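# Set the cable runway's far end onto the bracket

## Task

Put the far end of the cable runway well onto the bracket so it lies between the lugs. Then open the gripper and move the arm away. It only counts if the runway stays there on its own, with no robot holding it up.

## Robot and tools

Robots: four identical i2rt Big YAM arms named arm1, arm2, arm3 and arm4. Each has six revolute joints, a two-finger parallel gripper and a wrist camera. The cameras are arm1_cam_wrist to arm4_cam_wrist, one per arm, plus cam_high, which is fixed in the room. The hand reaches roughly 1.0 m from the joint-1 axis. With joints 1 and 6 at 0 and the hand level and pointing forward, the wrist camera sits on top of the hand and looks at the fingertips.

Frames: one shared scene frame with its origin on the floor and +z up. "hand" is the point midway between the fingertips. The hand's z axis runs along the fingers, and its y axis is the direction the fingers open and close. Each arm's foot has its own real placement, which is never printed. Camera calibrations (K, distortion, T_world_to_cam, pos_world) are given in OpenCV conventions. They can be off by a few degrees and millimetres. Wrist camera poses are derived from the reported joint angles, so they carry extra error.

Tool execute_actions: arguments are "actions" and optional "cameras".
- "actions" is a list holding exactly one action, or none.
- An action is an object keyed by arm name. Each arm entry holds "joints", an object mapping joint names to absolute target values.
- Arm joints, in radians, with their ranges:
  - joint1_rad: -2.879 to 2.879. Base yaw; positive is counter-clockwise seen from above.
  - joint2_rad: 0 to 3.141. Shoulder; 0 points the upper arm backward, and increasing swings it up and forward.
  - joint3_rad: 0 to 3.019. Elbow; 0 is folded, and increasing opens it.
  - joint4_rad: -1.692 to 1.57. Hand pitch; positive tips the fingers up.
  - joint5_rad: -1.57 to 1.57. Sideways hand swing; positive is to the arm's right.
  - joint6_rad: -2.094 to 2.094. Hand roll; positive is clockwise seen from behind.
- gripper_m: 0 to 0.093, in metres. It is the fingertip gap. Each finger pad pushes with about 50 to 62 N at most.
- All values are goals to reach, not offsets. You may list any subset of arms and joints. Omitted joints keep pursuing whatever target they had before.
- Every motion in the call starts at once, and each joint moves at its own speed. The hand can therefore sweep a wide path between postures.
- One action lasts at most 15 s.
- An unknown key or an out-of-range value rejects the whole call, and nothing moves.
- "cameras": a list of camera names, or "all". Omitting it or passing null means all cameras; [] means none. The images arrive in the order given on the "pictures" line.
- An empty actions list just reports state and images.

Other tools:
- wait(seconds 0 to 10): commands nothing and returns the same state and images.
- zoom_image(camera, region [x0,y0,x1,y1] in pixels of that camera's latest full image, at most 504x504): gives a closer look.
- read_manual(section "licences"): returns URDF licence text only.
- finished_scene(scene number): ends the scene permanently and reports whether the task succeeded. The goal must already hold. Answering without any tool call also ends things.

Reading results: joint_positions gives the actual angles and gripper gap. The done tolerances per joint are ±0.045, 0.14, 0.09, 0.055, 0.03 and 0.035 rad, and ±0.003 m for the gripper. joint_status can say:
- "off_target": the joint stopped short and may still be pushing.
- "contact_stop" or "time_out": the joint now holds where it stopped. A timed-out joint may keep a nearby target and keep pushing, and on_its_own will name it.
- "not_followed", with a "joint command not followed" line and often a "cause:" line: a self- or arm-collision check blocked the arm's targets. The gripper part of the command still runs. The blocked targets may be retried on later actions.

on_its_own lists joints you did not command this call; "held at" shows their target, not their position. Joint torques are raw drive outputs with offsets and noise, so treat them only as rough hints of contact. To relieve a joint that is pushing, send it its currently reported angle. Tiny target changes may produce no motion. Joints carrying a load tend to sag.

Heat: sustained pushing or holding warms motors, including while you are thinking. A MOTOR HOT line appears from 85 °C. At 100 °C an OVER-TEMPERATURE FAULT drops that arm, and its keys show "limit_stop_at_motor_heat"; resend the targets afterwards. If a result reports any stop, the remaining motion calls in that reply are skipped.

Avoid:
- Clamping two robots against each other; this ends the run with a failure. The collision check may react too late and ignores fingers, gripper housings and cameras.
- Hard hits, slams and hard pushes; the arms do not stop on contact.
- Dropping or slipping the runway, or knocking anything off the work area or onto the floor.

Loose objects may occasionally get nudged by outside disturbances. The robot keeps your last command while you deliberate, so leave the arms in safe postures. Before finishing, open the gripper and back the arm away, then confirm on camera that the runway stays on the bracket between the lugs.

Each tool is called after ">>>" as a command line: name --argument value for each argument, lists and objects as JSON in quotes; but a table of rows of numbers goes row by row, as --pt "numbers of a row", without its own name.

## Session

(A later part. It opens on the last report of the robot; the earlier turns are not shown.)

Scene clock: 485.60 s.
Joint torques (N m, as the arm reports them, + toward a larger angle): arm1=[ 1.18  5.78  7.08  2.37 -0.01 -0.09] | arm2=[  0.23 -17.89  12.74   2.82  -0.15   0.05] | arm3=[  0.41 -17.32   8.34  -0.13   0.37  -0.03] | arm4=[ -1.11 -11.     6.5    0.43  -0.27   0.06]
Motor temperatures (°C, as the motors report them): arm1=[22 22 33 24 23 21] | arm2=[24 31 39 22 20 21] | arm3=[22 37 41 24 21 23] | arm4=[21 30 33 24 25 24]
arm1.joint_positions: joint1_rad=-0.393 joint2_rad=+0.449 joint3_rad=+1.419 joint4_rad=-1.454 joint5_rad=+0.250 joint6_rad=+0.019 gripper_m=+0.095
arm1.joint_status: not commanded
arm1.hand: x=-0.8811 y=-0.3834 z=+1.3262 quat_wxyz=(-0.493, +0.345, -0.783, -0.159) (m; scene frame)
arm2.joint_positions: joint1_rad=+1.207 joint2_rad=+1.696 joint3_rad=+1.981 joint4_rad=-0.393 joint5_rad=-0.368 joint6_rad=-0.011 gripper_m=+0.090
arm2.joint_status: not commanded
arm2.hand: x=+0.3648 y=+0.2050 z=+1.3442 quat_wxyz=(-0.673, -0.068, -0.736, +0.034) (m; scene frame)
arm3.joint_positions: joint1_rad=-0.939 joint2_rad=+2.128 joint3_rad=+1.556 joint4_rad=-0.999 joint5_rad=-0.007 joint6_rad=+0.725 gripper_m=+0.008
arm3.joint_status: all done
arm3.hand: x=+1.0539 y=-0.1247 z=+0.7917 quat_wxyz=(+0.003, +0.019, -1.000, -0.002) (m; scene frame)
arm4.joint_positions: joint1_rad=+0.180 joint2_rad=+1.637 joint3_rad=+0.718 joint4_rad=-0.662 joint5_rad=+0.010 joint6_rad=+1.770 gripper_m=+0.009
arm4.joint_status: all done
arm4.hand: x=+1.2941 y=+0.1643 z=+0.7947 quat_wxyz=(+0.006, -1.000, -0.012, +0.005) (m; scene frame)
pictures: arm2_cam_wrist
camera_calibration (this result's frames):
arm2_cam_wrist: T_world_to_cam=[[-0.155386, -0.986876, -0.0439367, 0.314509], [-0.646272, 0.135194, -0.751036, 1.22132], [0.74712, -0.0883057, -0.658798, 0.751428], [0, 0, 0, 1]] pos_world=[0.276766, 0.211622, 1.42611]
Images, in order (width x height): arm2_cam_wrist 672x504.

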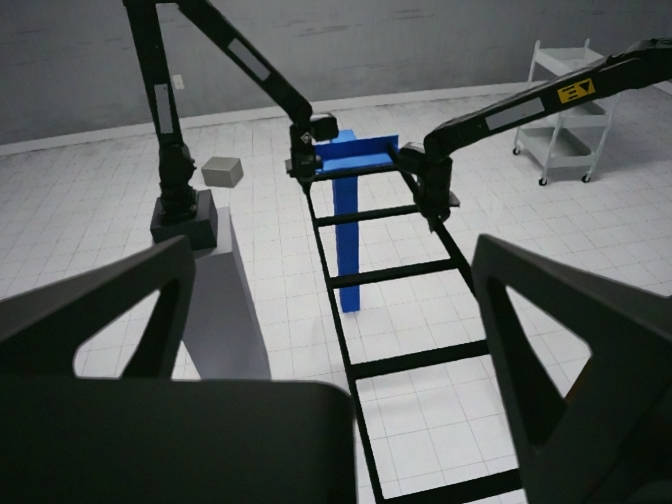

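>>> execute_actions --actions '[{"arm3":{"joints":{"gripper_m":0.09}},"arm4":{"joints":{"gripper_m":0.09}}}]' --cameras '[]'

>>> execute_actions --actions '[{"arm2":{"joints":{"joint2_rad":1.3,"joint3_rad":1.6}},"arm3":{"joints":{"joint2_rad":1.6,"joint3_rad":1.56,"joint4_rad":-1.4}},"arm4":{"joints":{"joint2_rad":1.1,"joint3_rad":0.85,"joint4_rad":-1.2}}}]'

Scene clock: 491.80 s.
Joint torques (N m, as the arm reports them, + toward a larger angle): arm1=[ 1.22  5.86  7.12  2.4  -0.02 -0.09] | arm2=[  0.25 -17.92  12.74   2.8   -0.15   0.05] | arm3=[  0.4  -17.44   8.35  -0.13   0.24  -0.03] | arm4=[ -0.94 -11.09   6.42   0.43  -0.04   0.08]
Motor temperatures (°C, as the motors report them): arm1=[22 22 33 24 23 21] | arm2=[24 31 39 22 20 21] | arm3=[22 36 40 24 21 23] | arm4=[21 29 32 24 25 24]
arm1.joint_positions: joint1_rad=-0.393 joint2_rad=+0.449 joint3_rad=+1.419 joint4_rad=-1.454 joint5_rad=+0.250 joint6_rad=+0.019 gripper_m=+0.095
arm1.joint_status: not commanded
arm1.hand: x=-0.8811 y=-0.3834 z=+1.3262 quat_wxyz=(-0.493, +0.345, -0.783, -0.159) (m; scene frame)
arm2.joint_positions: joint1_rad=+1.207 joint2_rad=+1.696 joint3_rad=+1.981 joint4_rad=-0.393 joint5_rad=-0.368 joint6_rad=-0.011 gripper_m=+0.090
arm2.joint_status: not commanded
arm2.hand: x=+0.3648 y=+0.2050 z=+1.3442 quat_wxyz=(-0.673, -0.068, -0.736, +0.034) (m; scene frame)
arm3.joint_positions: joint1_rad=-0.939 joint2_rad=+2.128 joint3_rad=+1.556 joint4_rad=-0.999 joint5_rad=-0.004 joint6_rad=+0.725 gripper_m=+0.090
arm3.joint_status: all done
arm3.hand: x=+1.0543 y=-0.1251 z=+0.7917 quat_wxyz=(+0.002, +0.019, -1.000, -0.001) (m; scene frame)
arm4.joint_positions: joint1_rad=+0.180 joint2_rad=+1.636 joint3_rad=+0.718 joint4_rad=-0.662 joint5_rad=+0.004 joint6_rad=+1.770 gripper_m=+0.090
arm4.joint_status: all done
arm4.hand: x=+1.2952 y=+0.1643 z=+0.7950 quat_wxyz=(+0.006, -1.000, -0.012, +0.002) (m; scene frame)
pictures: none
No camera images: the call's "cameras" was empty. Leave "cameras" out to get every camera's image.

Scene clock: 493.30 s.
Joint torques (N m, as the arm reports them, + toward a larger angle): arm1=[ 1.18  5.92  7.04  2.36 -0.02 -0.09] | arm2=[  0.14 -11.78  11.44   2.36  -0.12   0.04] | arm3=[  0.4  -11.56   8.35  -0.04   0.22  -0.04] | arm4=[-1.19 -5.65 10.57  0.26 -0.02  0.06]
Motor temperatures (°C, as the motors report them): arm1=[22 22 33 24 23 21] | arm2=[24 31 39 22 20 21] | arm3=[22 36 39 24 21 23] | arm4=[21 29 32 24 25 24]
arm1.joint_positions: joint1_rad=-0.393 joint2_rad=+0.449 joint3_rad=+1.419 joint4_rad=-1.454 joint5_rad=+0.250 joint6_rad=+0.019 gripper_m=+0.095
arm1.joint_status: not commanded
arm1.hand: x=-0.8811 y=-0.3834 z=+1.3262 quat_wxyz=(-0.493, +0.345, -0.783, -0.159) (m; scene frame)
arm2.joint_positions: joint1_rad=+1.207 joint2_rad=+1.302 joint3_rad=+1.596 joint4_rad=-0.384 joint5_rad=-0.368 joint6_rad=-0.011 gripper_m=+0.090
arm2.joint_status: all done
arm2.hand: x=+0.2338 y=+0.2786 z=+1.3668 quat_wxyz=(-0.679, -0.065, -0.730, +0.037) (m; scene frame)
arm3.joint_positions: joint1_rad=-0.939 joint2_rad=+1.604 joint3_rad=+1.550 joint4_rad=-1.390 joint5_rad=-0.004 joint6_rad=+0.725 gripper_m=+0.090
arm3.joint_status: all done
arm3.hand: x=+0.9921 y=-0.1846 z=+1.0703 quat_wxyz=(-0.045, +0.019, -0.998, -0.044) (m; scene frame)
arm4.joint_positions: joint1_rad=+0.180 joint2_rad=+1.101 joint3_rad=+0.821 joint4_rad=-1.189 joint5_rad=+0.004 joint6_rad=+1.770 gripper_m=+0.090
arm4.joint_status: all done
arm4.hand: x=+1.2858 y=+0.2036 z=+0.9890 quat_wxyz=(-0.048, -0.999, -0.012, -0.010) (m; scene frame)
pictures: arm1_cam_wrist, arm2_cam_wrist, arm3_cam_wrist, arm4_cam_wrist, cam_high
camera_calibration (this result's frames):
arm2_cam_wrist: T_world_to_cam=[[-0.154301, -0.987289, -0.0381054, 0.35969], [-0.63444, 0.128573, -0.762204, 1.15797], [0.757415, -0.0934333, -0.646215, 0.852495], [0, 0, 0, 1]] pos_world=[0.144471, 0.285886, 1.44721]
arm3_cam_wrist: T_world_to_cam=[[0.058293, -0.99393, -0.0933035, -0.144846], [-0.859403, -0.0975193, 0.501913, 0.305787], [-0.507965, 0.0509273, -0.859871, 1.55722], [0, 0, 0, 1]] pos_world=[1.06225, -0.193451, 1.17201]
arm4_cam_wrist: T_world_to_cam=[[-0.0202202, 0.995009, -0.0977146, -0.0813101], [0.794798, 0.0752892, 0.602186, -1.62845], [0.606537, -0.065487, -0.792353, 0.141651], [0, 0, 0, 1]] pos_world=[1.20673, 0.212785, 1.08492]
Images, in order (width x height): arm1_cam_wrist 672x504, arm2_cam_wrist 672x504, arm3_cam_wrist 672x504, arm4_cam_wrist 672x504, cam_high 672x504.

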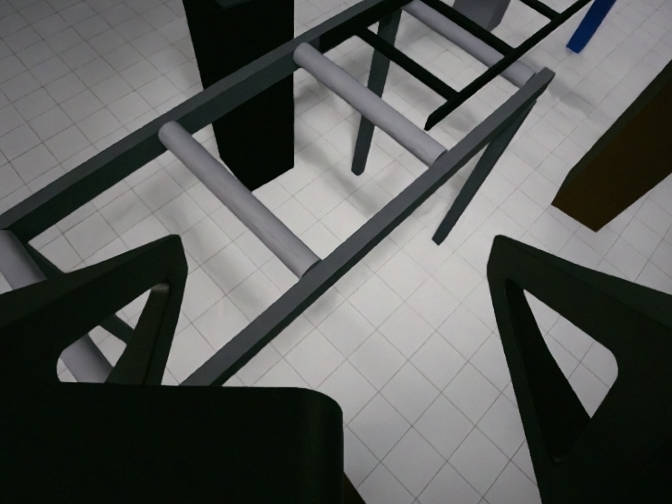

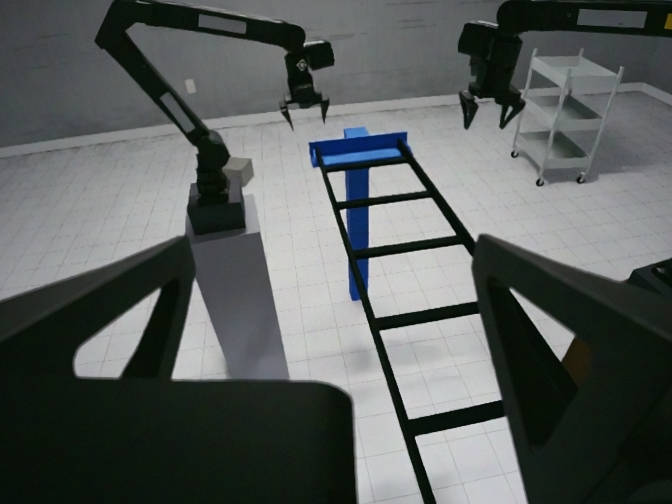

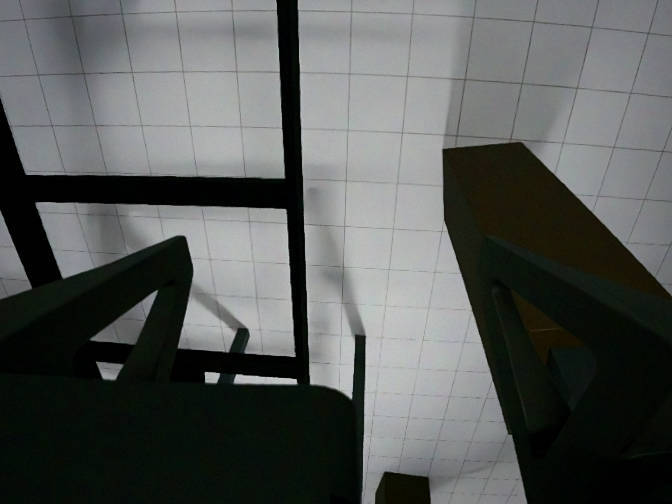

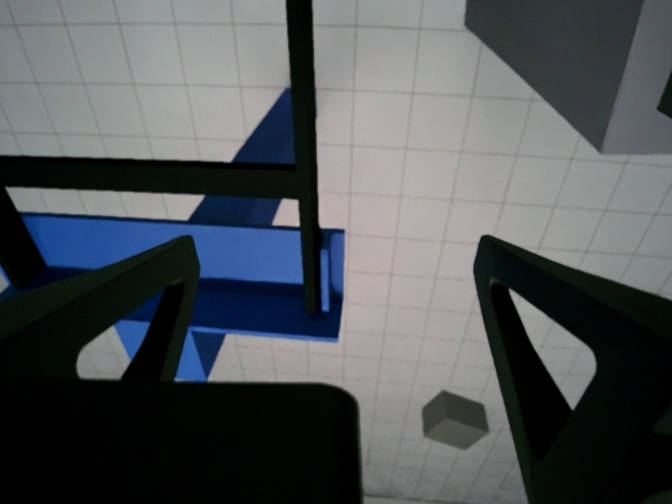

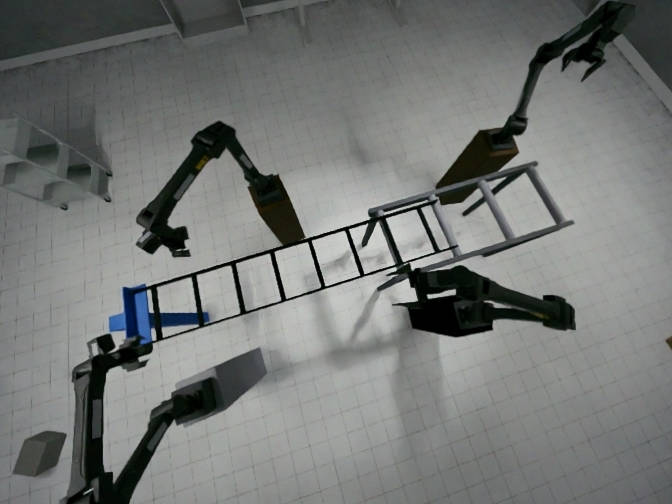

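The runway end sits on the shelf between the lugs, near the back wall, and all arms are clear.

>>> finished_scene --scene 1

The scene is finished: the task was done.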